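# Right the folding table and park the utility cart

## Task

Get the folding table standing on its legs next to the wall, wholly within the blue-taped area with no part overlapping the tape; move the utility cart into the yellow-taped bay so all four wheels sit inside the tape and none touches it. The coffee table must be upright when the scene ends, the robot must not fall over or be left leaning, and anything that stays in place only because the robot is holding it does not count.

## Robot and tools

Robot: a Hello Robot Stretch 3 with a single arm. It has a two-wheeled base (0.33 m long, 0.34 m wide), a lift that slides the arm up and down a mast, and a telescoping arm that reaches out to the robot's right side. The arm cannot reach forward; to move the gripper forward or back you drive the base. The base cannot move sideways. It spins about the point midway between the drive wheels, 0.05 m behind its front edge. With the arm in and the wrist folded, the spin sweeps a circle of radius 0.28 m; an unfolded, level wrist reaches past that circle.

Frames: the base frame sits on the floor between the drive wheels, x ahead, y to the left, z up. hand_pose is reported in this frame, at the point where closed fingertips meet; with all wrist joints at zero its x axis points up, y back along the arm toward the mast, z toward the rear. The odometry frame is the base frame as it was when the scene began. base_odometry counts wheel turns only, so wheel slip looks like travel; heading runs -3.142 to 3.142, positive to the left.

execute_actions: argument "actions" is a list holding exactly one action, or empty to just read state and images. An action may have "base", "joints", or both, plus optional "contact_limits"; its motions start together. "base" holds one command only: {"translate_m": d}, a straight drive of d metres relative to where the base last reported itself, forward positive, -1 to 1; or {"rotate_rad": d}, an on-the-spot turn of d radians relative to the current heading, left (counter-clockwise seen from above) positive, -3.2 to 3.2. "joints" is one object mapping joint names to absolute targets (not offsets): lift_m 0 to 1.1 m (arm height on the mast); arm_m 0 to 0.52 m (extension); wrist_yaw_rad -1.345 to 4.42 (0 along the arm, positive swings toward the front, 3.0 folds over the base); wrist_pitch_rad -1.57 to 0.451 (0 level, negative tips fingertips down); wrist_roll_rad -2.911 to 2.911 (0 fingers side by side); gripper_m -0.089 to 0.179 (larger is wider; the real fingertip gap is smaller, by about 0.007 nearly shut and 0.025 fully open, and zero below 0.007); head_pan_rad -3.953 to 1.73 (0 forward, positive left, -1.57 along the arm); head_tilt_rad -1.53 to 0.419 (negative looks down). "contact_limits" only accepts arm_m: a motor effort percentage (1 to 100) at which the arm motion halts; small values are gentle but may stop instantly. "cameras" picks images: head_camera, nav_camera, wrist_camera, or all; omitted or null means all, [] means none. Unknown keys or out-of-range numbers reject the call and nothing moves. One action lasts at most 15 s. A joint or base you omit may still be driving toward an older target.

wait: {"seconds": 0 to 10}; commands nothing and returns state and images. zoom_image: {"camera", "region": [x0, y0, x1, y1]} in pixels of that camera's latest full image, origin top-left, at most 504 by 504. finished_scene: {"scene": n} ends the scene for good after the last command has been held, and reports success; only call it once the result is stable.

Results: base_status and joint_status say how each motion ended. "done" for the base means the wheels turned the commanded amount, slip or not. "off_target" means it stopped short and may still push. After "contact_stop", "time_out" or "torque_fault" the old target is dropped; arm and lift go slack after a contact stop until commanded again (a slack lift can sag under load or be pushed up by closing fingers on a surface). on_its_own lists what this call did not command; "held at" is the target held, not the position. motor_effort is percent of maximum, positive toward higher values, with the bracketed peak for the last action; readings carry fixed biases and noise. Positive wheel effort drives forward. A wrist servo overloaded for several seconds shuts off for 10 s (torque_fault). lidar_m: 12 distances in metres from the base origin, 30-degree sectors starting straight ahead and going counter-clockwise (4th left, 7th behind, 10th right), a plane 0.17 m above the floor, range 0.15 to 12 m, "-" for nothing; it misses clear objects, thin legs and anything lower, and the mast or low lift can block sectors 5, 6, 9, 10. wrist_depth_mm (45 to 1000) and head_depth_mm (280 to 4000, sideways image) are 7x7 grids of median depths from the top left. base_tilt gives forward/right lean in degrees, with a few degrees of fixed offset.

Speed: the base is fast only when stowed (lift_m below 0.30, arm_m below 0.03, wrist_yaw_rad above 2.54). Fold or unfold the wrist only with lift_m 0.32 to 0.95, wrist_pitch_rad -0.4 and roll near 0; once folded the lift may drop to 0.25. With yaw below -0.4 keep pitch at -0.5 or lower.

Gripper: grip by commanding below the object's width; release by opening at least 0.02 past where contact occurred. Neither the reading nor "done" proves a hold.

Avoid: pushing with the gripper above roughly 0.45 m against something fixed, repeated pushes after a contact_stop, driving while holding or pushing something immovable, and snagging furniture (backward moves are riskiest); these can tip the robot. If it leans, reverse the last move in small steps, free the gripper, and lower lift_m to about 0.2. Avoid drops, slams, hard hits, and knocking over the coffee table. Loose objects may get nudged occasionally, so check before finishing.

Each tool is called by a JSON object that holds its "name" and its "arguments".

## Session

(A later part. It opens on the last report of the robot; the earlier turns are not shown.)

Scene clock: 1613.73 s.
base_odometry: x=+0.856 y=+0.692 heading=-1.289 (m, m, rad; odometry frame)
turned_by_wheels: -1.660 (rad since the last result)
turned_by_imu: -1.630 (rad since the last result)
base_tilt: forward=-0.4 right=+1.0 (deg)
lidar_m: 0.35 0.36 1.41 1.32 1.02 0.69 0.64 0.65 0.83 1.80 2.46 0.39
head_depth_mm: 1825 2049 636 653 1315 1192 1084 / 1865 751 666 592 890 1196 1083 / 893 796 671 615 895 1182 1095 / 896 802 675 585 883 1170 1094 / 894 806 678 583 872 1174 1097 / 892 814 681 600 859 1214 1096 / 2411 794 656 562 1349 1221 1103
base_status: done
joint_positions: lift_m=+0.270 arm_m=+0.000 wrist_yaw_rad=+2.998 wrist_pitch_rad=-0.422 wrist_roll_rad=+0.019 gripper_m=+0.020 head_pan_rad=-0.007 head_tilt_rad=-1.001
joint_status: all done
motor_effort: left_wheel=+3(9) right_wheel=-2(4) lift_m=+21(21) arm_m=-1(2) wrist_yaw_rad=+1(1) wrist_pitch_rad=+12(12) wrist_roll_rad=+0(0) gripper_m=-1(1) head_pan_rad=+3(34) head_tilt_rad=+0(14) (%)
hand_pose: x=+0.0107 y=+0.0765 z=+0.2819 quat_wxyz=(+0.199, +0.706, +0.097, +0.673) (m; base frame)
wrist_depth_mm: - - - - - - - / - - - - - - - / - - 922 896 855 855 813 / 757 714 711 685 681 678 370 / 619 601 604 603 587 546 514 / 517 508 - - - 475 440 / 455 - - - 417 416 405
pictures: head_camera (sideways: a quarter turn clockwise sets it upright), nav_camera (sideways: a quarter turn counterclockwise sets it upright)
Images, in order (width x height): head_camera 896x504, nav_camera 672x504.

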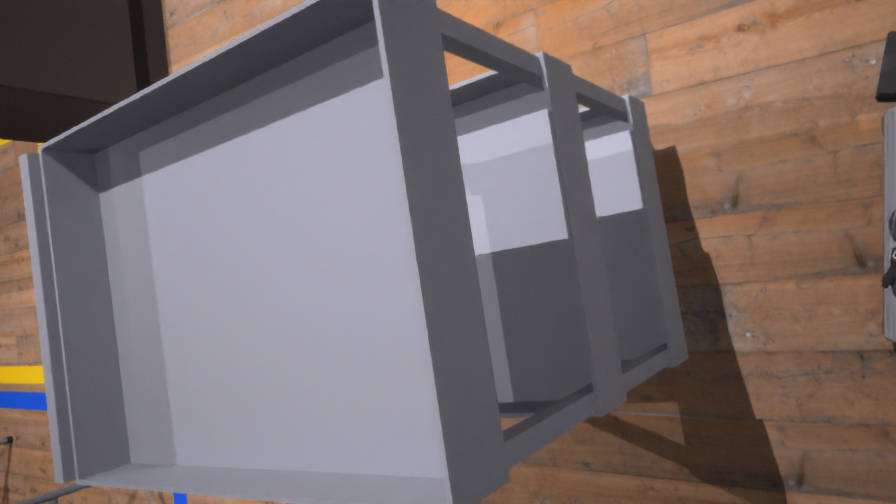

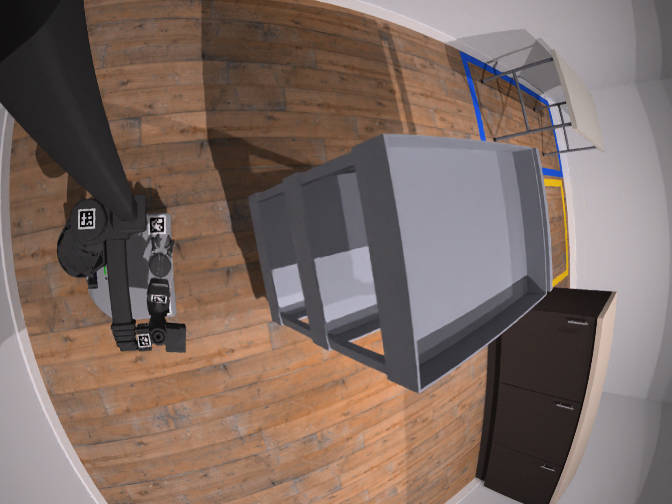

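{"name": "execute_actions", "arguments": {"actions": [{"base":{"translate_m":0.27},"joints":{"head_tilt_rad":-1.25}}], "cameras": ["head_camera","nav_camera"]}}

Scene clock: 1642.23 s.
base_odometry: x=+0.931 y=+0.433 heading=-1.289 (m, m, rad; odometry frame)
turned_by_wheels: +0.000 (rad since the last result)
turned_by_imu: +0.001 (rad since the last result)
base_tilt: forward=-0.5 right=+1.0 (deg)
lidar_m: - - 0.15 0.22 1.36 0.97 0.91 0.92 1.17 2.38 0.15 -
head_depth_mm: 1707 558 534 499 479 1157 1087 / 632 590 543 501 480 1183 1064 / 651 594 544 503 477 1191 - / 655 596 548 505 475 1127 - / 652 601 550 509 472 1042 - / 653 603 553 509 473 1160 - / 648 606 555 512 475 1172 1124
base_status: done
joint_positions: lift_m=+0.270 arm_m=+0.000 wrist_yaw_rad=+2.998 wrist_pitch_rad=-0.422 wrist_roll_rad=+0.019 gripper_m=+0.020 head_pan_rad=-0.007 head_tilt_rad=-1.236
joint_status: all done
motor_effort: left_wheel=+2(9) right_wheel=-2(4) lift_m=+21(21) arm_m=-2(2) wrist_yaw_rad=+1(1) wrist_pitch_rad=+12(12) wrist_roll_rad=+0(0) gripper_m=+0(0) head_pan_rad=+2(2) head_tilt_rad=-5(18) (%)
hand_pose: x=+0.0107 y=+0.0765 z=+0.2819 quat_wxyz=(+0.199, +0.706, +0.097, +0.673) (m; base frame)
wrist_depth_mm: - - - - - - - / - - - - - - - / - - 921 896 791 837 414 / 756 718 725 699 347 383 410 / 606 604 608 603 357 353 343 / 511 512 - - - 302 296 / 458 - - - 264 264 258
pictures: head_camera (sideways: a quarter turn clockwise sets it upright), nav_camera (sideways: a quarter turn counterclockwise sets it upright)
Images, in order (width x height): head_camera 896x504, nav_camera 672x504.

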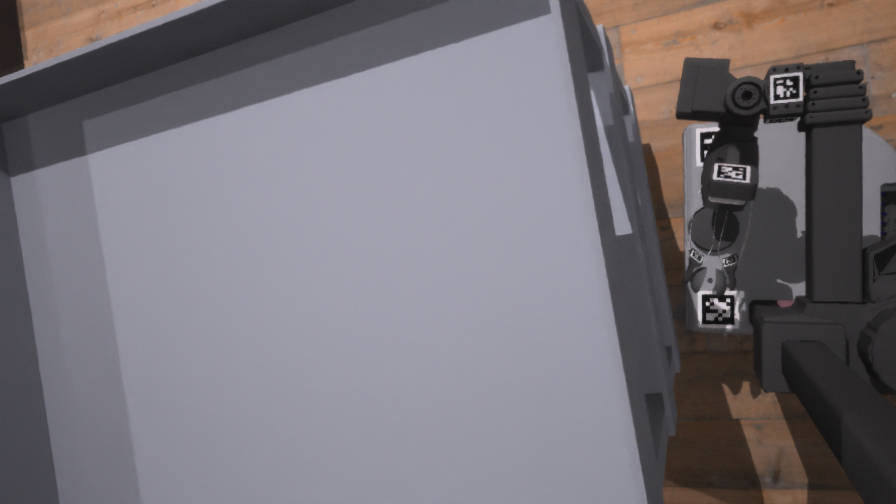

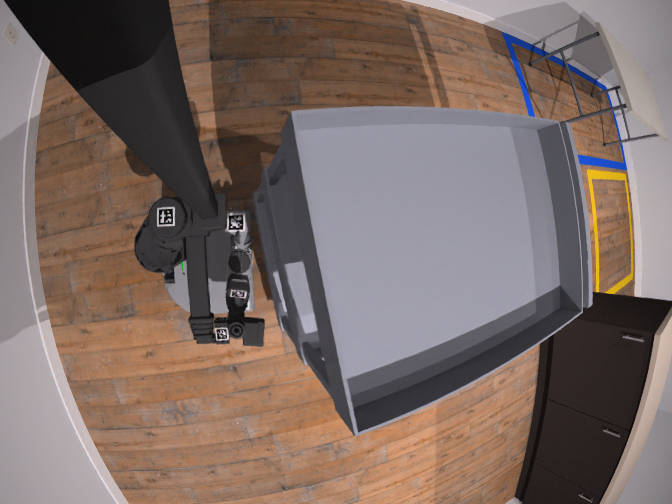

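{"name": "execute_actions", "arguments": {"actions": [{"base":{"translate_m":0.15}}], "cameras": ["head_camera","nav_camera"]}}

Scene clock: 1653.20 s.
base_odometry: x=+0.973 y=+0.289 heading=-1.289 (m, m, rad; odometry frame)
turned_by_wheels: +0.000 (rad since the last result)
turned_by_imu: +0.001 (rad since the last result)
base_tilt: forward=-0.4 right=+0.8 (deg)
lidar_m: - - 0.15 0.19 1.37 1.13 1.05 1.07 1.36 0.19 0.15 -
head_depth_mm: 619 579 539 498 464 1136 1085 / 636 588 541 501 466 448 1067 / 634 592 544 503 468 415 - / 635 595 546 505 469 416 - / 639 598 549 507 472 454 - / 642 601 552 509 473 1157 - / 637 604 554 512 475 1166 1129
base_status: done
joint_positions: lift_m=+0.270 arm_m=+0.000 wrist_yaw_rad=+2.999 wrist_pitch_rad=-0.422 wrist_roll_rad=+0.019 gripper_m=+0.020 head_pan_rad=-0.006 head_tilt_rad=-1.238
joint_status: not commanded
motor_effort: left_wheel=+14(37) right_wheel=+5(10) lift_m=+22(22) arm_m=-1(2) wrist_yaw_rad=+1(0) wrist_pitch_rad=+12(12) wrist_roll_rad=+0(0) gripper_m=+0(0) head_pan_rad=+2(3) head_tilt_rad=-5(5) (%)
hand_pose: x=+0.0107 y=+0.0766 z=+0.2820 quat_wxyz=(+0.198, +0.706, +0.097, +0.673) (m; base frame)
wrist_depth_mm: - - - - - - - / - - - - - - - / - - 941 858 849 833 819 / 760 727 717 680 360 380 397 / 611 601 611 582 362 350 347 / 513 508 - - - 299 295 / 458 - - - 254 263 259
pictures: head_camera (sideways: a quarter turn clockwise sets it upright), nav_camera (sideways: a quarter turn counterclockwise sets it upright)
Images, in order (width x height): head_camera 896x504, nav_camera 672x504.

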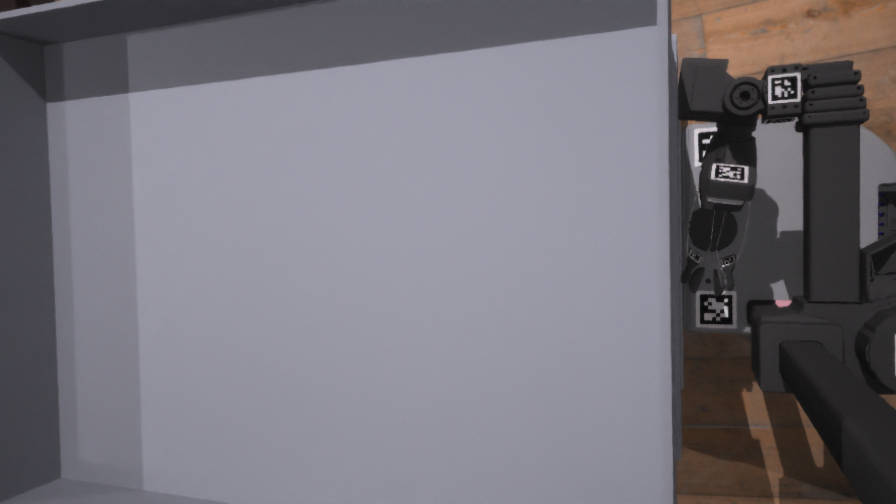

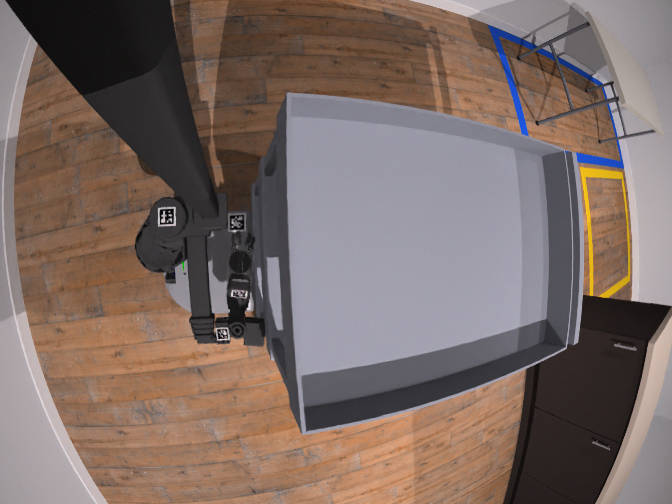

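{"name": "execute_actions", "arguments": {"actions": [{"base":{"translate_m":0.8},"joints":{"head_tilt_rad":-0.6}}], "cameras": ["head_camera","nav_camera"]}}

Scene clock: 1669.00 s.
base_odometry: x=+1.195 y=-0.479 heading=-1.289 (m, m, rad; odometry frame)
turned_by_wheels: +0.000 (rad since the last result)
turned_by_imu: -0.207 (rad since the last result)
base_tilt: forward=-0.4 right=+0.9 (deg)
lidar_m: - - 0.15 0.19 1.54 1.73 1.79 1.79 2.01 0.19 0.15 -
head_depth_mm: 2843 3078 987 995 647 559 472 / 2763 2992 997 776 690 561 473 / 2679 2882 1077 780 695 563 475 / 2593 2841 1387 786 698 566 476 / 2520 2756 3006 791 702 568 478 / 2446 2669 2902 2371 706 570 480 / 2373 2601 2840 2392 665 573 481
base_status: translate_m off_target (by the wheels' count: +0.7998 of +0.8000)
joint_positions: lift_m=+0.270 arm_m=+0.000 wrist_yaw_rad=+2.999 wrist_pitch_rad=-0.421 wrist_roll_rad=+0.019 gripper_m=+0.020 head_pan_rad=-0.006 head_tilt_rad=-0.605
joint_status: all done
on_its_own: right_wheel is at rest, and its effort (+23) is outside its rest range (-18 to +18)
motor_effort: left_wheel=+15(37) right_wheel=+23(27) lift_m=+22(22) arm_m=-2(1) wrist_yaw_rad=+1(1) wrist_pitch_rad=+11(12) wrist_roll_rad=+0(0) gripper_m=-1(1) head_pan_rad=+2(2) head_tilt_rad=+1(24) (%)
hand_pose: x=+0.0107 y=+0.0766 z=+0.2820 quat_wxyz=(+0.198, +0.706, +0.096, +0.673) (m; base frame)
wrist_depth_mm: - - - - - - - / - - - - - - - / - - 937 854 859 851 835 / 759 737 732 674 363 383 396 / 618 600 610 583 368 351 347 / 513 505 - - - 300 298 / 451 - - - 254 264 260
pictures: head_camera (sideways: a quarter turn clockwise sets it upright), nav_camera (sideways: a quarter turn counterclockwise sets it upright)
Images, in order (width x height): head_camera 896x504, nav_camera 672x504.

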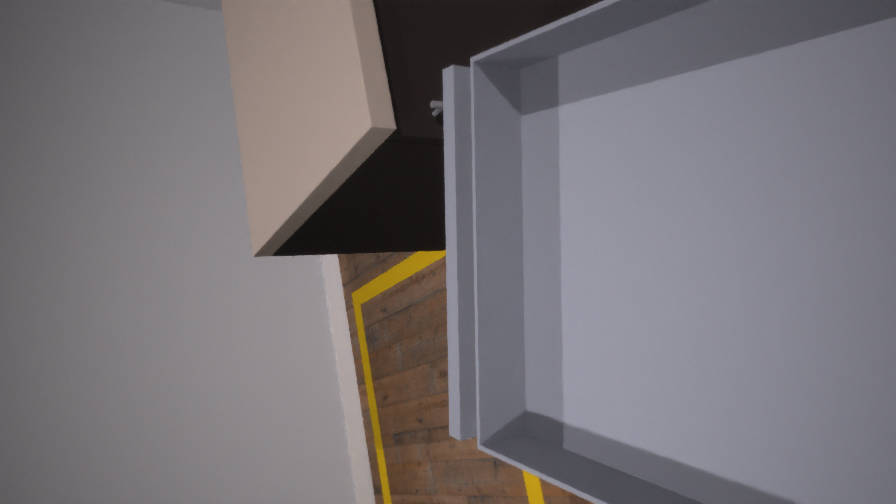

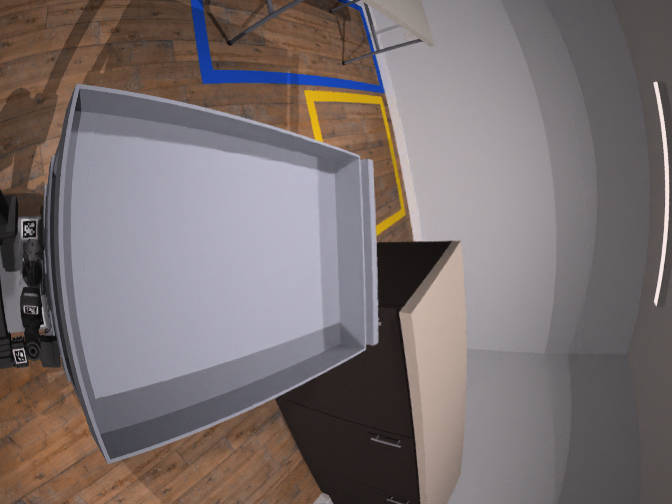

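{"name": "execute_actions", "arguments": {"actions": [{"base":{"rotate_rad":0.25},"joints":{"head_tilt_rad":-0.7}}], "cameras": ["head_camera","nav_camera"]}}

Scene clock: 1717.50 s.
base_odometry: x=+1.195 y=-0.479 heading=-1.040 (m, m, rad; odometry frame)
turned_by_wheels: +0.249 (rad since the last result)
turned_by_imu: +0.187 (rad since the last result)
base_tilt: forward=-0.4 right=+0.9 (deg)
lidar_m: - - 0.15 1.53 1.55 1.92 1.78 1.80 2.26 0.18 0.15 -
head_depth_mm: 2605 1212 928 746 630 525 450 / 2567 2738 1219 762 633 527 452 / 2542 2838 2779 771 636 529 453 / 2516 2800 2791 776 639 531 454 / 2486 2759 2817 775 641 533 456 / 2450 2720 2807 2107 622 535 458 / 2428 2708 2858 2111 1683 513 459
base_status: done
joint_positions: lift_m=+0.270 arm_m=+0.000 wrist_yaw_rad=+2.999 wrist_pitch_rad=-0.421 wrist_roll_rad=+0.019 gripper_m=+0.020 head_pan_rad=-0.006 head_tilt_rad=-0.692
joint_status: all done
motor_effort: left_wheel=+1(7) right_wheel=+15(30) lift_m=+22(22) arm_m=-2(1) wrist_yaw_rad=+1(1) wrist_pitch_rad=+12(11) wrist_roll_rad=+0(0) gripper_m=+0(0) head_pan_rad=+2(2) head_tilt_rad=-3(11) (%)
hand_pose: x=+0.0107 y=+0.0766 z=+0.2820 quat_wxyz=(+0.198, +0.706, +0.096, +0.673) (m; base frame)
wrist_depth_mm: - - - - - - - / - - - - - - - / - - 917 893 831 830 823 / 751 721 717 692 632 348 341 / 604 604 611 590 338 354 343 / 518 504 - - - 300 297 / 450 - - - 400 256 259
pictures: head_camera (sideways: a quarter turn clockwise sets it upright), nav_camera (sideways: a quarter turn counterclockwise sets it upright)
Images, in order (width x height): head_camera 896x504, nav_camera 672x504.

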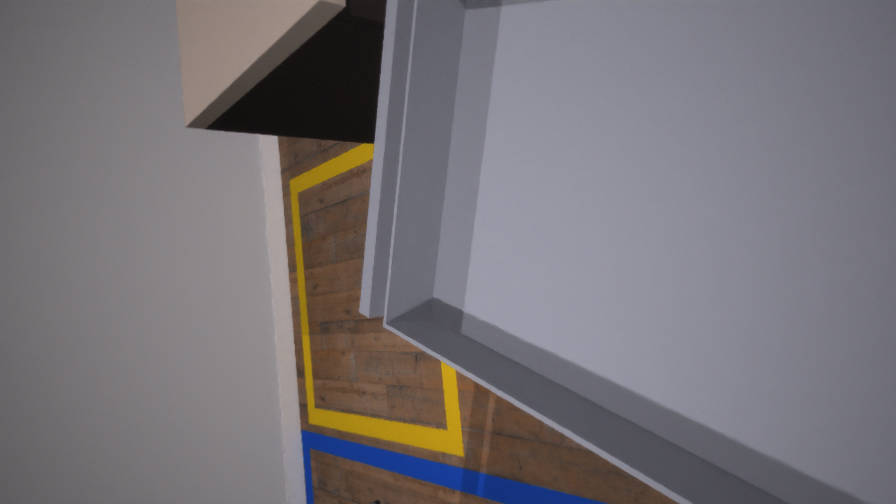

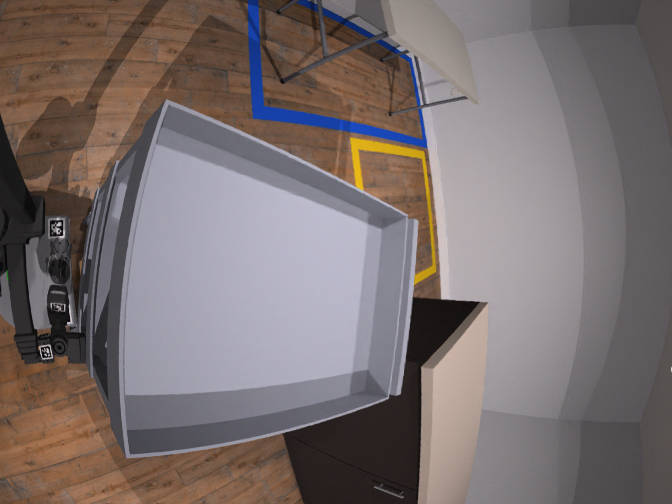

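{"name": "execute_actions", "arguments": {"actions": [{"base":{"rotate_rad":0.12}}], "cameras": []}}

{"name": "execute_actions", "arguments": {"actions": [{"base":{"translate_m":0.12}}], "cameras": ["head_camera","nav_camera"]}}

Scene clock: 1742.20 s.
base_odometry: x=+1.195 y=-0.479 heading=-0.920 (m, m, rad; odometry frame)
turned_by_wheels: +0.120 (rad since the last result)
turned_by_imu: +0.103 (rad since the last result)
base_tilt: forward=-0.4 right=+0.9 (deg)
lidar_m: - 0.15 0.24 1.54 1.58 1.85 1.78 1.83 2.29 0.18 0.15 -
head_depth_mm: 2521 2668 1168 757 629 524 450 / 2508 2810 2739 767 632 526 451 / 2509 2789 2765 795 635 528 453 / 2499 2782 2779 782 639 530 455 / 2494 2773 2810 2012 639 533 456 / 2490 2779 2809 2093 607 534 457 / 2507 2738 2835 2112 1665 500 459
base_status: done
joint_positions: lift_m=+0.270 arm_m=+0.000 wrist_yaw_rad=+2.995 wrist_pitch_rad=-0.421 wrist_roll_rad=+0.019 gripper_m=+0.020 head_pan_rad=-0.006 head_tilt_rad=-0.692
joint_status: not commanded
motor_effort: left_wheel=+0(4) right_wheel=+5(28) lift_m=+22(22) arm_m=-1(1) wrist_yaw_rad=+4(7) wrist_pitch_rad=+11(12) wrist_roll_rad=+0(0) gripper_m=-1(0) head_pan_rad=+2(3) head_tilt_rad=-3(3) (%)
hand_pose: x=+0.0114 y=+0.0765 z=+0.2820 quat_wxyz=(+0.199, +0.706, +0.095, +0.672) (m; base frame)
wrist_depth_mm: - - - - - - - / - - - - - - - / - - 938 895 867 756 813 / 768 735 721 699 669 335 337 / 611 601 609 604 584 338 342 / 511 505 - - - 280 298 / 455 - - - 415 223 259
pictures: none
No camera images: the call's "cameras" was empty. Leave "cameras" out to get every camera's image.

Scene clock: 1744.13 s.
base_odometry: x=+1.268 y=-0.575 heading=-0.921 (m, m, rad; odometry frame)
turned_by_wheels: -0.001 (rad since the last result)
turned_by_imu: -0.066 (rad since the last result)
base_tilt: forward=-0.4 right=+1.0 (deg)
lidar_m: - 0.15 0.23 1.54 1.57 2.01 1.89 1.92 2.34 0.18 0.15 -
head_depth_mm: 2482 2617 969 755 629 524 450 / 2462 2705 1374 767 632 526 451 / 2419 2723 2768 792 633 527 452 / 2400 2703 2799 800 638 530 454 / 2383 2676 2793 764 640 532 456 / 2376 2648 2837 2088 607 533 457 / 2354 2619 2811 2106 1677 511 459
base_status: done
joint_positions: lift_m=+0.270 arm_m=+0.000 wrist_yaw_rad=+2.997 wrist_pitch_rad=-0.421 wrist_roll_rad=+0.019 gripper_m=+0.020 head_pan_rad=-0.006 head_tilt_rad=-0.694
joint_status: not commanded
motor_effort: left_wheel=+2(11) right_wheel=+16(25) lift_m=+23(24) arm_m=+3(5) wrist_yaw_rad=+2(7) wrist_pitch_rad=+11(11) wrist_roll_rad=+0(0) gripper_m=-1(0) head_pan_rad=+3(2) head_tilt_rad=-2(3) (%)
hand_pose: x=+0.0111 y=+0.0770 z=+0.2822 quat_wxyz=(+0.198, +0.706, +0.096, +0.673) (m; base frame)
wrist_depth_mm: - - - - - - - / - - - - - - - / - - 922 891 874 772 815 / 761 737 721 692 688 348 341 / 609 601 597 593 580 337 347 / 516 504 - - - 283 295 / 455 - - - 417 221 260
pictures: head_camera (sideways: a quarter turn clockwise sets it upright), nav_camera (sideways: a quarter turn counterclockwise sets it upright)
Images, in order (width x height): head_camera 896x504, nav_camera 672x504.

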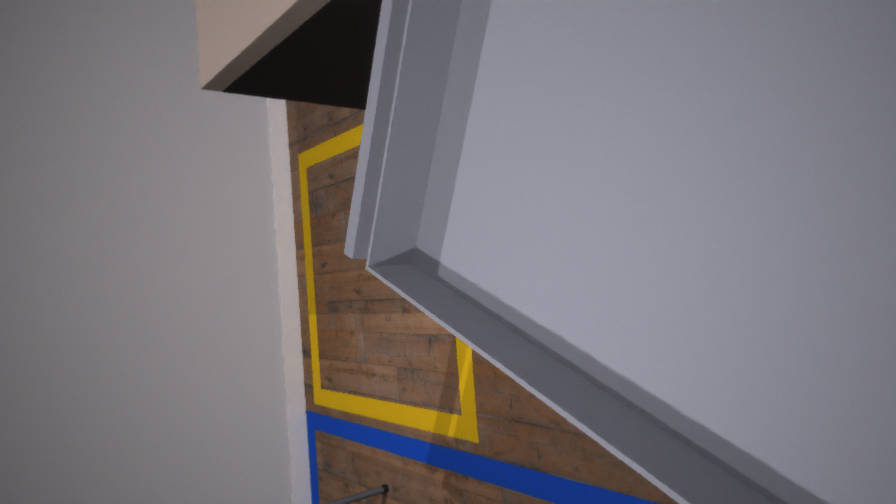

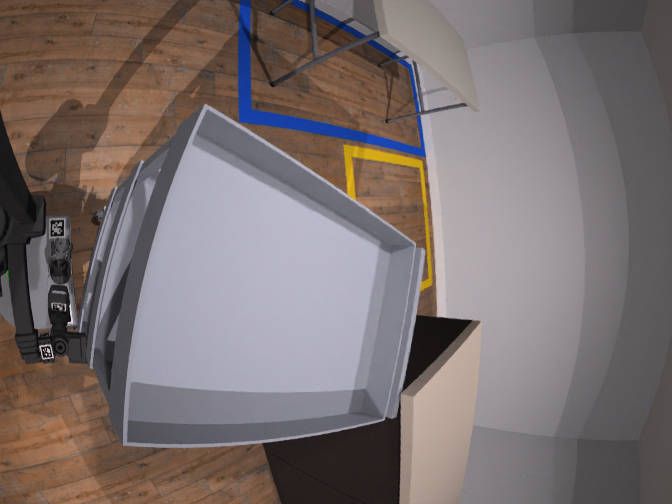

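{"name": "execute_actions", "arguments": {"actions": [{"base":{"translate_m":-0.35},"joints":{"head_tilt_rad":-0.85,"head_pan_rad":-0.15}}], "cameras": ["head_camera","nav_camera"]}}

Scene clock: 1759.83 s.
base_odometry: x=+1.056 y=-0.296 heading=-0.921 (m, m, rad; odometry frame)
turned_by_wheels: +0.000 (rad since the last result)
turned_by_imu: +0.002 (rad since the last result)
base_tilt: forward=-0.3 right=+0.9 (deg)
lidar_m: 0.43 0.52 1.61 1.51 1.54 1.64 1.54 1.56 2.01 2.21 1.58 0.43
head_depth_mm: 1138 1086 1291 1608 1455 1259 1109 / 1157 979 819 684 1393 1256 1115 / 1286 1001 823 669 911 1094 1114 / 2856 1019 830 636 934 1146 1121 / 2775 1043 836 692 939 1179 1124 / 2716 2741 841 667 946 1209 1132 / 2672 2848 788 721 1393 1290 1133
base_status: done
joint_positions: lift_m=+0.270 arm_m=+0.000 wrist_yaw_rad=+2.998 wrist_pitch_rad=-0.421 wrist_roll_rad=+0.019 gripper_m=+0.020 head_pan_rad=-0.143 head_tilt_rad=-0.840
joint_status: all done
motor_effort: left_wheel=+1(6) right_wheel=-1(11) lift_m=+23(23) arm_m=+3(3) wrist_yaw_rad=+1(2) wrist_pitch_rad=+11(11) wrist_roll_rad=+0(0) gripper_m=+0(0) head_pan_rad=-3(16) head_tilt_rad=-4(15) (%)
hand_pose: x=+0.0108 y=+0.0770 z=+0.2822 quat_wxyz=(+0.198, +0.706, +0.096, +0.673) (m; base frame)
wrist_depth_mm: - - - - - - - / - - - - - - - / - - 933 902 873 846 827 / 763 741 737 689 686 668 656 / 615 607 605 595 583 557 553 / 515 512 - - - 477 472 / 453 - - - 418 417 412
pictures: head_camera (sideways: a quarter turn clockwise sets it upright), nav_camera (sideways: a quarter turn counterclockwise sets it upright)
Images, in order (width x height): head_camera 896x504, nav_camera 672x504.

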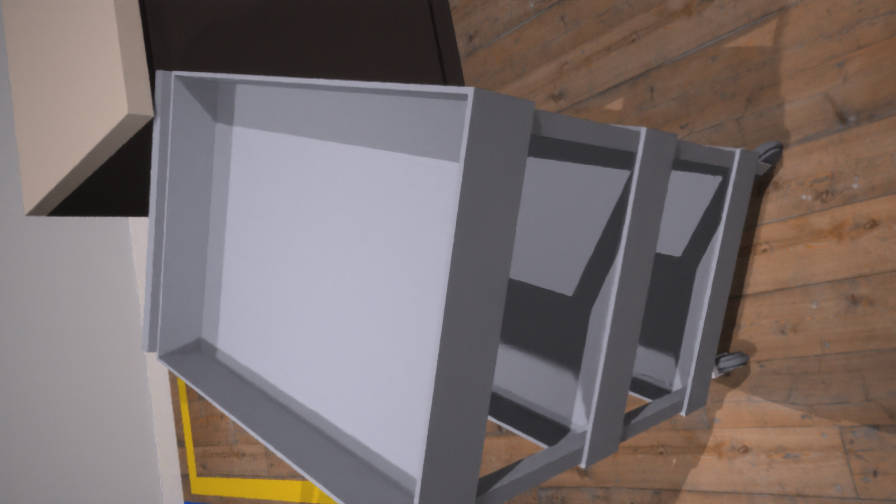

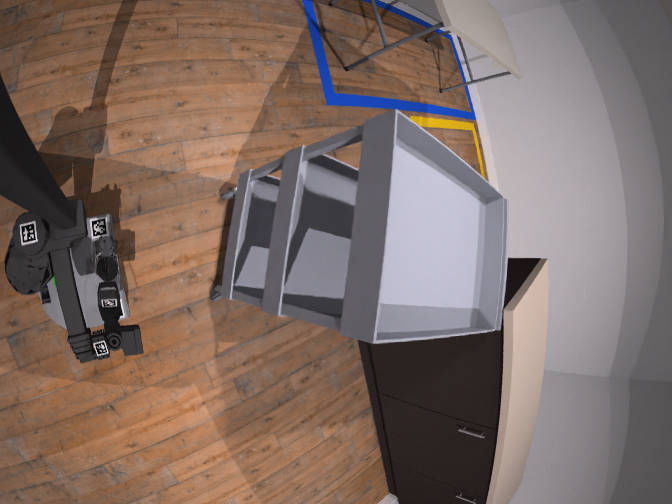

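{"name": "execute_actions", "arguments": {"actions": [{"base":{"rotate_rad":1.645}}], "cameras": []}}

{"name": "execute_actions", "arguments": {"actions": [{"base":{"translate_m":0.61}}], "cameras": []}}

{"name": "execute_actions", "arguments": {"actions": [{"base":{"rotate_rad":-1.6},"joints":{"head_pan_rad":-0.5,"head_tilt_rad":-0.8}}], "cameras": ["head_camera","nav_camera"]}}

Scene clock: 1812.03 s.
base_odometry: x=+1.056 y=-0.296 heading=+0.724 (m, m, rad; odometry frame)
turned_by_wheels: +1.645 (rad since the last result)
turned_by_imu: +1.617 (rad since the last result)
base_tilt: forward=-0.4 right=+0.9 (deg)
lidar_m: 1.51 1.56 1.61 1.54 1.59 2.13 2.21 1.47 0.43 0.43 0.55 1.58
head_depth_mm: 1380 1592 1889 1732 1460 1262 1113 / 1356 1557 1841 1740 1458 1263 1115 / 1336 1533 1807 1751 1474 1266 1121 / 1315 1508 1773 1758 1471 1274 1120 / 1296 1476 1722 1769 1477 1274 1125 / 1263 1462 1688 1762 1494 1279 1129 / 1257 1423 1661 1780 1497 1292 1134
base_status: done
joint_positions: lift_m=+0.270 arm_m=+0.000 wrist_yaw_rad=+2.998 wrist_pitch_rad=-0.421 wrist_roll_rad=+0.019 gripper_m=+0.020 head_pan_rad=-0.143 head_tilt_rad=-0.840
joint_status: not commanded
motor_effort: left_wheel=-1(5) right_wheel=+2(6) lift_m=+23(23) arm_m=+3(3) wrist_yaw_rad=+1(2) wrist_pitch_rad=+11(11) wrist_roll_rad=+0(0) gripper_m=-1(0) head_pan_rad=-3(3) head_tilt_rad=-4(4) (%)
hand_pose: x=+0.0108 y=+0.0770 z=+0.2822 quat_wxyz=(+0.198, +0.706, +0.096, +0.673) (m; base frame)
wrist_depth_mm: - - - - - - - / - - - - - - - / - - 918 886 879 848 806 / 749 724 721 708 685 664 653 / 615 595 606 596 584 556 535 / 514 513 - - - 475 468 / 458 - - - 424 415 408
pictures: none
No camera images: the call's "cameras" was empty. Leave "cameras" out to get every camera's image.

Scene clock: 1815.70 s.
base_odometry: x=+1.513 y=+0.108 heading=+0.724 (m, m, rad; odometry frame)
turned_by_wheels: +0.000 (rad since the last result)
turned_by_imu: +0.000 (rad since the last result)
base_tilt: forward=-0.3 right=+0.9 (deg)
lidar_m: 0.90 0.93 1.25 1.55 1.60 2.16 2.81 0.72 0.68 1.39 1.32 0.95
head_depth_mm: 813 939 1111 1363 1455 1261 1111 / 799 919 1085 1322 1461 1262 1112 / 785 902 1061 1294 1458 1273 1117 / 772 886 1040 1258 1440 1268 1120 / 762 869 1018 1220 1432 1277 1120 / 750 850 996 1195 1417 1284 1131 / 730 832 976 1160 1406 1289 1136
base_status: done
joint_positions: lift_m=+0.270 arm_m=+0.000 wrist_yaw_rad=+2.998 wrist_pitch_rad=-0.421 wrist_roll_rad=+0.019 gripper_m=+0.020 head_pan_rad=-0.143 head_tilt_rad=-0.840
joint_status: not commanded
motor_effort: left_wheel=-1(5) right_wheel=+2(6) lift_m=+23(23) arm_m=+3(3) wrist_yaw_rad=+2(2) wrist_pitch_rad=+11(11) wrist_roll_rad=+0(0) gripper_m=-1(0) head_pan_rad=-3(3) head_tilt_rad=-3(4) (%)
hand_pose: x=+0.0108 y=+0.0770 z=+0.2822 quat_wxyz=(+0.198, +0.706, +0.096, +0.673) (m; base frame)
wrist_depth_mm: - - - - - - 902 / - - - - - - 901 / - - 933 897 861 838 821 / 747 738 710 696 690 675 658 / 607 597 603 595 584 554 543 / 518 506 - - - 479 466 / 455 - - - 422 418 405
pictures: none
No camera images: the call's "cameras" was empty. Leave "cameras" out to get every camera's image.

Scene clock: 1817.97 s.
base_odometry: x=+1.513 y=+0.108 heading=-0.876 (m, m, rad; odometry frame)
turned_by_wheels: -1.600 (rad since the last result)
turned_by_imu: -1.571 (rad since the last result)
base_tilt: forward=-0.4 right=+0.9 (deg)
lidar_m: 1.39 1.35 0.95 0.90 0.93 1.23 1.56 1.59 2.11 2.81 0.73 0.69
head_depth_mm: 1321 1152 890 1140 1321 1281 1119 / 1428 1156 804 1145 1289 1284 1126 / 1586 1174 939 1149 1333 1284 1131 / 3113 2933 2205 1781 1513 1298 1137 / 3000 3111 2296 1830 1516 1293 1133 / 2839 3004 2323 1841 1529 1306 1137 / 2715 2905 2330 1845 1536 1312 1151
base_status: done
joint_positions: lift_m=+0.270 arm_m=+0.000 wrist_yaw_rad=+2.998 wrist_pitch_rad=-0.421 wrist_roll_rad=+0.019 gripper_m=+0.020 head_pan_rad=-0.493 head_tilt_rad=-0.803
joint_status: all done
motor_effort: left_wheel=+2(9) right_wheel=-2(4) lift_m=+23(23) arm_m=+2(3) wrist_yaw_rad=+1(1) wrist_pitch_rad=+11(11) wrist_roll_rad=+0(0) gripper_m=+0(0) head_pan_rad=-3(22) head_tilt_rad=+1(5) (%)
hand_pose: x=+0.0108 y=+0.0770 z=+0.2822 quat_wxyz=(+0.198, +0.706, +0.096, +0.673) (m; base frame)
wrist_depth_mm: 753 - 827 860 911 993 - / 824 - 895 954 - - - / 846 - 913 881 886 849 831 / 747 730 724 688 678 669 647 / 609 596 606 600 577 562 545 / 517 507 - - - 473 472 / 457 - - - 420 417 410
pictures: head_camera (sideways: a quarter turn clockwise sets it upright), nav_camera (sideways: a quarter turn counterclockwise sets it upright)
Images, in order (width x height): head_camera 896x504, nav_camera 672x504.

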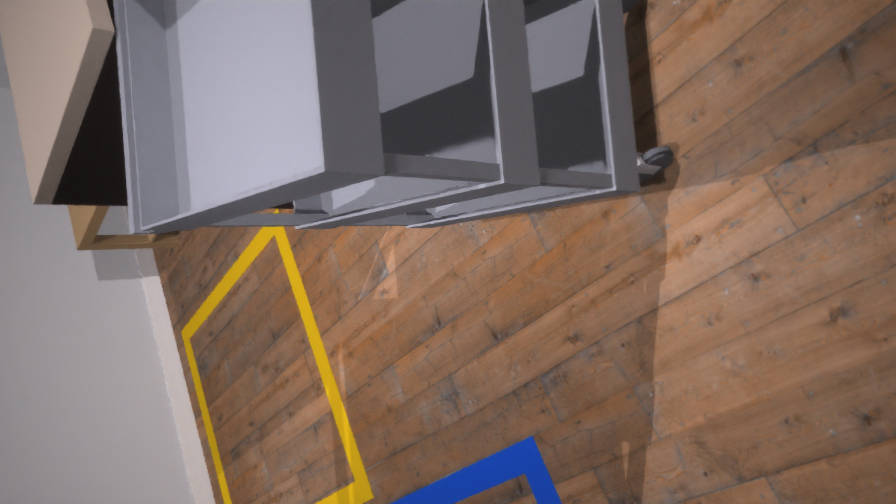

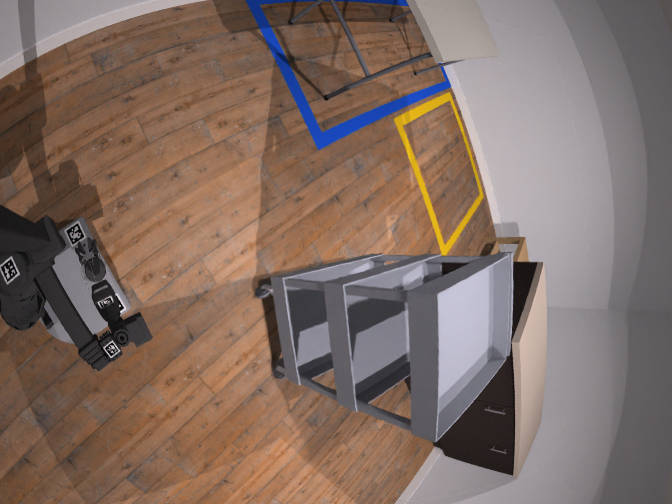

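{"name": "execute_actions", "arguments": {"actions": [{"base":{"translate_m":0.95},"joints":{"head_pan_rad":-1.57,"head_tilt_rad":-0.85}}], "cameras": ["head_camera","nav_camera"]}}

Scene clock: 1828.70 s.
base_odometry: x=+2.121 y=-0.622 heading=-0.876 (m, m, rad; odometry frame)
turned_by_wheels: +0.000 (rad since the last result)
turned_by_imu: +0.001 (rad since the last result)
base_tilt: forward=-0.4 right=+1.0 (deg)
lidar_m: 1.56 0.48 0.83 0.95 0.97 1.29 2.50 2.56 0.50 0.50 0.63 2.36
head_depth_mm: 2454 2648 815 643 925 1112 1112 / 2465 965 819 667 945 1166 1115 / 2468 991 827 694 974 1194 1123 / 2385 981 831 1056 1005 1227 1141 / 1204 943 804 916 1175 1275 1126 / 1219 972 767 1355 1487 1281 1129 / 1235 975 1118 1347 1497 1287 1136
base_status: done
joint_positions: lift_m=+0.270 arm_m=+0.000 wrist_yaw_rad=+2.998 wrist_pitch_rad=-0.421 wrist_roll_rad=+0.019 gripper_m=+0.020 head_pan_rad=-1.563 head_tilt_rad=-0.840
joint_status: all done
motor_effort: left_wheel=+2(10) right_wheel=-2(3) lift_m=+23(23) arm_m=+3(3) wrist_yaw_rad=+1(1) wrist_pitch_rad=+11(11) wrist_roll_rad=+0(0) gripper_m=+0(1) head_pan_rad=-3(33) head_tilt_rad=-4(9) (%)
hand_pose: x=+0.0108 y=+0.0770 z=+0.2822 quat_wxyz=(+0.198, +0.706, +0.096, +0.673) (m; base frame)
wrist_depth_mm: 786 - 846 895 953 - - / 845 - 939 - - - - / 899 - 930 890 849 845 822 / 751 727 713 707 685 668 652 / 614 602 609 601 572 561 544 / 519 507 - - - 473 463 / 456 - - - 421 418 411
pictures: head_camera (sideways: a quarter turn clockwise sets it upright), nav_camera (sideways: a quarter turn counterclockwise sets it upright)
Images, in order (width x height): head_camera 896x504, nav_camera 672x504.

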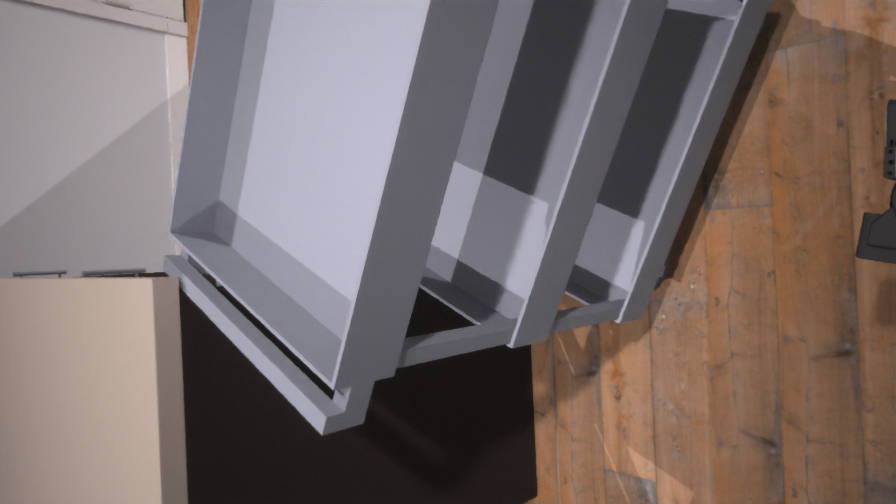

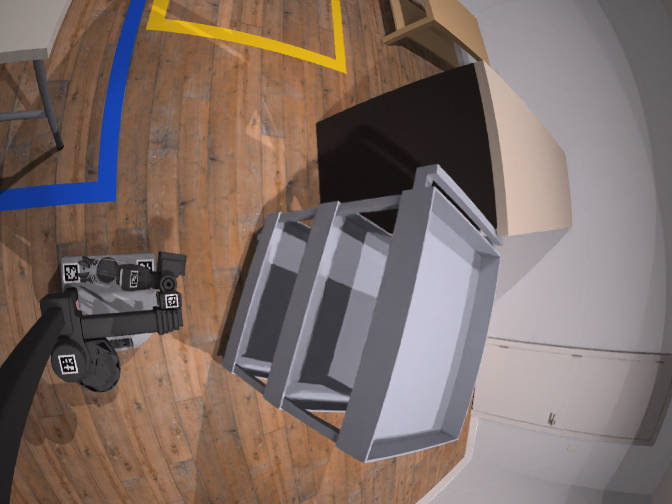

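{"name": "execute_actions", "arguments": {"actions": [{"joints":{"lift_m":0.34}}], "cameras": []}}

{"name": "execute_actions", "arguments": {"actions": [{"joints":{"wrist_yaw_rad":0.0,"gripper_m":0.13}}], "cameras": []}}

{"name": "execute_actions", "arguments": {"actions": [{"base":{"translate_m":0.17},"joints":{"lift_m":0.22,"wrist_pitch_rad":0.0,"head_tilt_rad":-0.95}}]}}

Scene clock: 1879.47 s.
base_odometry: x=+2.121 y=-0.622 heading=-0.876 (m, m, rad; odometry frame)
turned_by_wheels: +0.000 (rad since the last result)
turned_by_imu: +0.001 (rad since the last result)
base_tilt: forward=-0.4 right=+0.9 (deg)
lidar_m: 1.56 0.48 0.83 0.95 0.97 1.29 2.50 2.57 0.50 0.50 0.63 2.36
head_depth_mm: 2468 2647 813 644 921 1111 1110 / 2454 964 820 666 948 1162 1113 / 2438 992 824 694 976 1202 1128 / 2397 979 831 1054 1002 1227 1140 / 1209 943 804 917 1171 1277 1124 / 1218 972 768 1355 1488 1284 1131 / 1229 980 1117 1353 1497 1292 1135
base_status: not commanded
joint_positions: lift_m=+0.340 arm_m=+0.000 wrist_yaw_rad=+2.998 wrist_pitch_rad=-0.421 wrist_roll_rad=+0.019 gripper_m=+0.020 head_pan_rad=-1.563 head_tilt_rad=-0.840
joint_status: all done
motor_effort: left_wheel=+2(2) right_wheel=-1(1) lift_m=+28(30) arm_m=+2(3) wrist_yaw_rad=+1(1) wrist_pitch_rad=+11(11) wrist_roll_rad=+0(0) gripper_m=+0(0) head_pan_rad=-3(2) head_tilt_rad=-4(4) (%)
hand_pose: x=+0.0108 y=+0.0770 z=+0.3519 quat_wxyz=(+0.198, +0.706, +0.096, +0.673) (m; base frame)
wrist_depth_mm: 781 - 881 918 951 - - / 851 - 932 - - - - / 892 - - - - - 936 / 900 847 867 821 792 803 763 / 711 704 709 696 687 645 634 / 610 584 - 569 - 561 533 / 525 515 - 517 483 481 474
pictures: none
No camera images: the call's "cameras" was empty. Leave "cameras" out to get every camera's image.

Scene clock: 1881.97 s.
base_odometry: x=+2.121 y=-0.622 heading=-0.876 (m, m, rad; odometry frame)
turned_by_wheels: +0.000 (rad since the last result)
turned_by_imu: +0.000 (rad since the last result)
base_tilt: forward=-0.3 right=+0.9 (deg)
lidar_m: 1.56 0.48 0.83 0.95 0.97 1.29 2.50 2.55 0.50 0.50 0.63 2.36
head_depth_mm: 2458 2642 814 645 922 1111 1109 / 2455 967 821 667 947 1163 1114 / 2434 991 826 694 974 1196 1141 / 2385 978 829 1053 1005 1243 1120 / 1206 944 803 918 1170 1279 1124 / 1217 974 768 1356 1490 1284 1129 / 1232 973 1114 1353 1497 1292 1134
base_status: not commanded
joint_positions: lift_m=+0.340 arm_m=+0.000 wrist_yaw_rad=+0.003 wrist_pitch_rad=-0.421 wrist_roll_rad=+0.019 gripper_m=+0.130 head_pan_rad=-1.563 head_tilt_rad=-0.840
joint_status: all done
motor_effort: left_wheel=+2(2) right_wheel=-2(2) lift_m=+28(28) arm_m=+3(3) wrist_yaw_rad=-3(3) wrist_pitch_rad=+11(11) wrist_roll_rad=+0(0) gripper_m=-1(93) head_pan_rad=-3(2) head_tilt_rad=-4(4) (%)
hand_pose: x=-0.0209 y=-0.3689 z=+0.3519 quat_wxyz=(+0.685, +0.147, -0.697, -0.148) (m; base frame)
wrist_depth_mm: 635 634 664 - - - - / 695 688 707 - - - - / 763 751 773 715 693 651 607 / 826 811 534 569 554 542 525 / 711 711 437 405 461 467 445 / 608 604 546 541 367 - 379 / 520 504 505 497 491 461 310
pictures: none
No camera images: the call's "cameras" was empty. Leave "cameras" out to get every camera's image.

Scene clock: 1884.93 s.
base_odometry: x=+2.230 y=-0.752 heading=-0.875 (m, m, rad; odometry frame)
turned_by_wheels: +0.000 (rad since the last result)
turned_by_imu: +0.000 (rad since the last result)
base_tilt: forward=-0.3 right=+0.9 (deg)
lidar_m: 1.39 0.33 0.76 0.96 0.98 1.30 2.66 0.61 0.56 0.57 1.00 2.19
head_depth_mm: 2455 871 677 1006 1173 1212 1089 / 2442 878 697 1006 1219 1222 1126 / 905 831 726 1012 1288 1236 - / 909 963 1178 1473 1374 1232 1113 / 918 1003 1206 1512 1398 1233 1103 / 913 1000 1202 1497 1409 1238 1104 / 912 1001 1197 1591 1413 1247 1112
base_status: done
joint_positions: lift_m=+0.220 arm_m=+0.000 wrist_yaw_rad=+0.002 wrist_pitch_rad=-0.026 wrist_roll_rad=+0.019 gripper_m=+0.130 head_pan_rad=-1.563 head_tilt_rad=-0.938
joint_status: all done
motor_effort: left_wheel=+2(6) right_wheel=-2(2) lift_m=+21(24) arm_m=+3(3) wrist_yaw_rad=-2(2) wrist_pitch_rad=+14(14) wrist_roll_rad=+0(0) gripper_m=+0(0) head_pan_rad=-3(3) head_tilt_rad=-5(12) (%)
hand_pose: x=-0.0208 y=-0.4003 z=+0.3282 quat_wxyz=(+0.701, +0.010, -0.713, -0.009) (m; base frame)
wrist_depth_mm: - 660 680 327 302 279 262 / - 680 680 439 656 - - / - 686 713 716 - - - / - 721 730 733 - - - / - 743 759 602 669 683 627 / 842 768 749 394 363 - 453 / 643 586 612 435 357 323 284
pictures: head_camera (sideways: a quarter turn clockwise sets it upright), nav_camera (sideways: a quarter turn counterclockwise sets it upright), wrist_camera
Images, in order (width x height): head_camera 896x504, nav_camera 672x504, wrist_camera 644x364.

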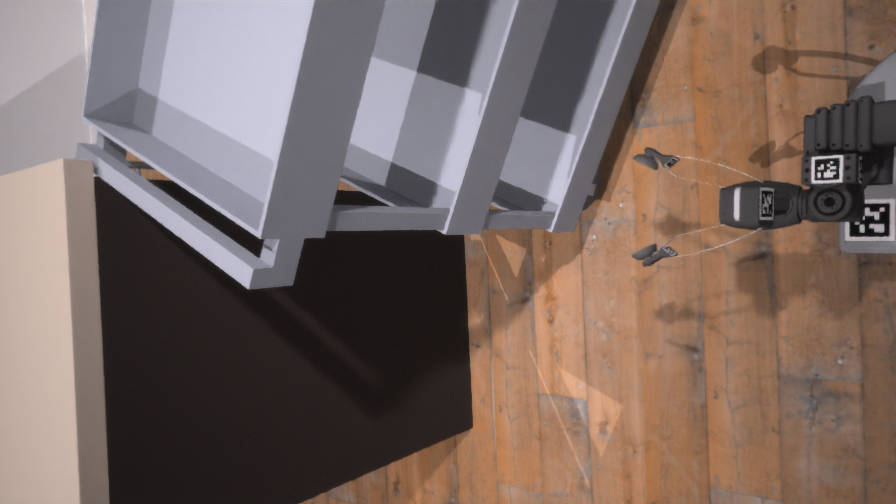

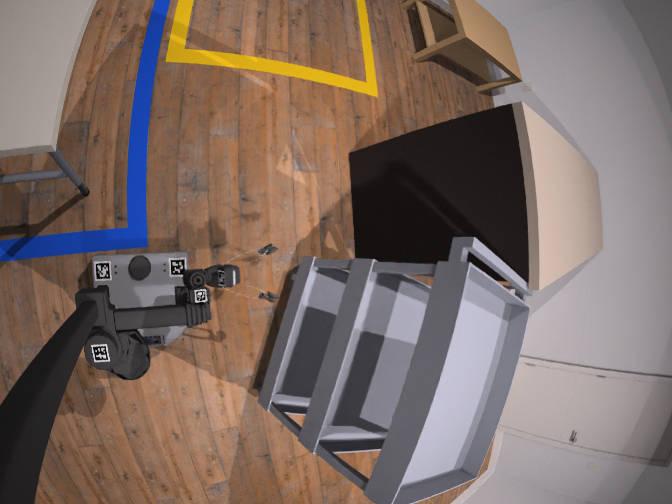

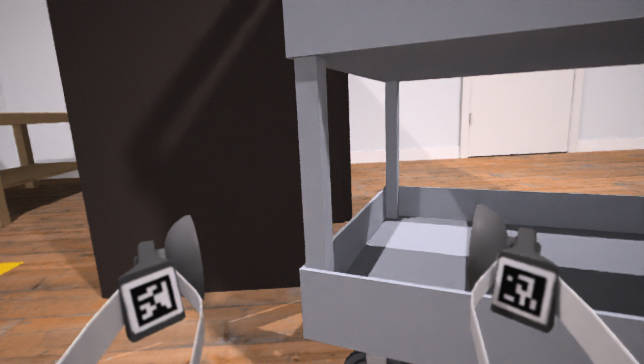

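{"name": "execute_actions", "arguments": {"actions": [{"joints":{"arm_m":0.17}}], "cameras": ["wrist_camera"]}}

Scene clock: 1892.17 s.
base_odometry: x=+2.230 y=-0.752 heading=-0.875 (m, m, rad; odometry frame)
turned_by_wheels: +0.000 (rad since the last result)
turned_by_imu: +0.001 (rad since the last result)
base_tilt: forward=-0.3 right=+0.9 (deg)
lidar_m: 1.39 0.33 0.76 0.96 0.98 1.30 2.66 0.61 0.56 0.57 1.00 2.18
head_depth_mm: 2455 872 678 1003 1172 1215 1091 / 2426 879 699 1006 1245 1221 1107 / 908 832 727 1013 1272 1185 1118 / 911 963 1177 1474 1367 1224 1116 / 919 1004 1208 1516 1396 1233 1103 / 915 1001 1202 1507 1404 1236 1106 / 910 1000 1203 1595 1406 1239 1113
base_status: not commanded
joint_positions: lift_m=+0.220 arm_m=+0.170 wrist_yaw_rad=+0.002 wrist_pitch_rad=-0.025 wrist_roll_rad=+0.019 gripper_m=+0.130 head_pan_rad=-1.563 head_tilt_rad=-0.938
joint_status: all done
motor_effort: left_wheel=+2(2) right_wheel=-2(2) lift_m=+21(21) arm_m=+7(5) wrist_yaw_rad=-2(3) wrist_pitch_rad=+14(14) wrist_roll_rad=+0(0) gripper_m=-1(0) head_pan_rad=-3(3) head_tilt_rad=-5(4) (%)
hand_pose: x=-0.0211 y=-0.5702 z=+0.3283 quat_wxyz=(+0.701, +0.010, -0.713, -0.009) (m; base frame)
wrist_depth_mm: 508 513 510 187 238 250 265 / 519 520 541 199 - - - / 537 548 546 202 - - - / 550 555 560 206 - - - / 566 577 580 213 596 555 521 / 590 597 599 233 474 - 456 / 614 602 609 235 370 363 357
pictures: wrist_camera
Images, in order (width x height): wrist_camera 644x364.

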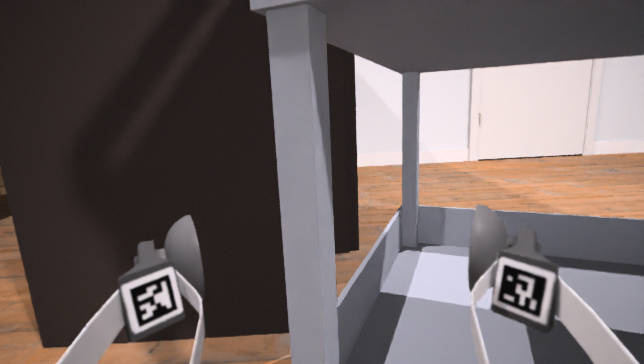

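{"name": "execute_actions", "arguments": {"actions": [{"joints":{"arm_m":0.28}}], "cameras": ["wrist_camera"]}}

Scene clock: 1899.27 s.
base_odometry: x=+2.230 y=-0.752 heading=-0.875 (m, m, rad; odometry frame)
turned_by_wheels: +0.000 (rad since the last result)
turned_by_imu: +0.001 (rad since the last result)
base_tilt: forward=-0.3 right=+1.0 (deg)
lidar_m: 1.39 0.34 0.76 0.96 0.98 1.30 2.66 0.61 0.56 0.57 1.00 2.18
head_depth_mm: 2433 872 678 998 1173 1218 1089 / 2423 876 699 1007 1229 1219 1106 / 905 832 728 1012 1273 1220 1115 / 911 960 1176 1469 1380 1230 1118 / 917 1005 1201 1502 1396 1236 1104 / 917 1000 1202 1496 1410 1238 1108 / 911 998 1196 1596 1414 1245 1108
base_status: not commanded
joint_positions: lift_m=+0.220 arm_m=+0.280 wrist_yaw_rad=+0.001 wrist_pitch_rad=-0.025 wrist_roll_rad=+0.019 gripper_m=+0.130 head_pan_rad=-1.563 head_tilt_rad=-0.938
joint_status: all done
motor_effort: left_wheel=+2(2) right_wheel=-2(1) lift_m=+21(20) arm_m=+5(5) wrist_yaw_rad=-2(1) wrist_pitch_rad=+13(14) wrist_roll_rad=+0(0) gripper_m=+0(0) head_pan_rad=-3(2) head_tilt_rad=-4(5) (%)
hand_pose: x=-0.0211 y=-0.6802 z=+0.3283 quat_wxyz=(+0.701, +0.010, -0.713, -0.009) (m; base frame)
wrist_depth_mm: 412 414 85 94 240 254 267 / 425 426 88 95 - - - / 432 437 91 97 - - - / 448 452 94 98 - - - / 468 466 97 99 - - - / 475 475 101 101 474 - 438 / 489 500 485 103 355 363 358
pictures: wrist_camera
Images, in order (width x height): wrist_camera 644x364.

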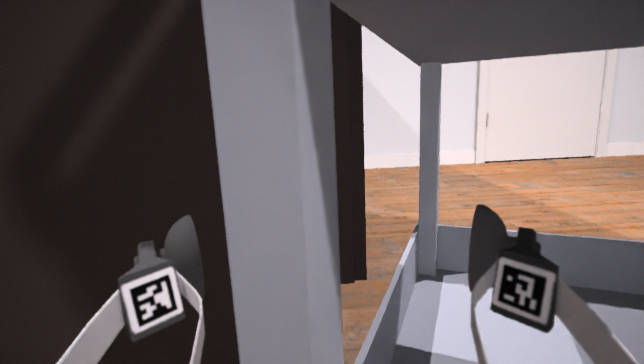

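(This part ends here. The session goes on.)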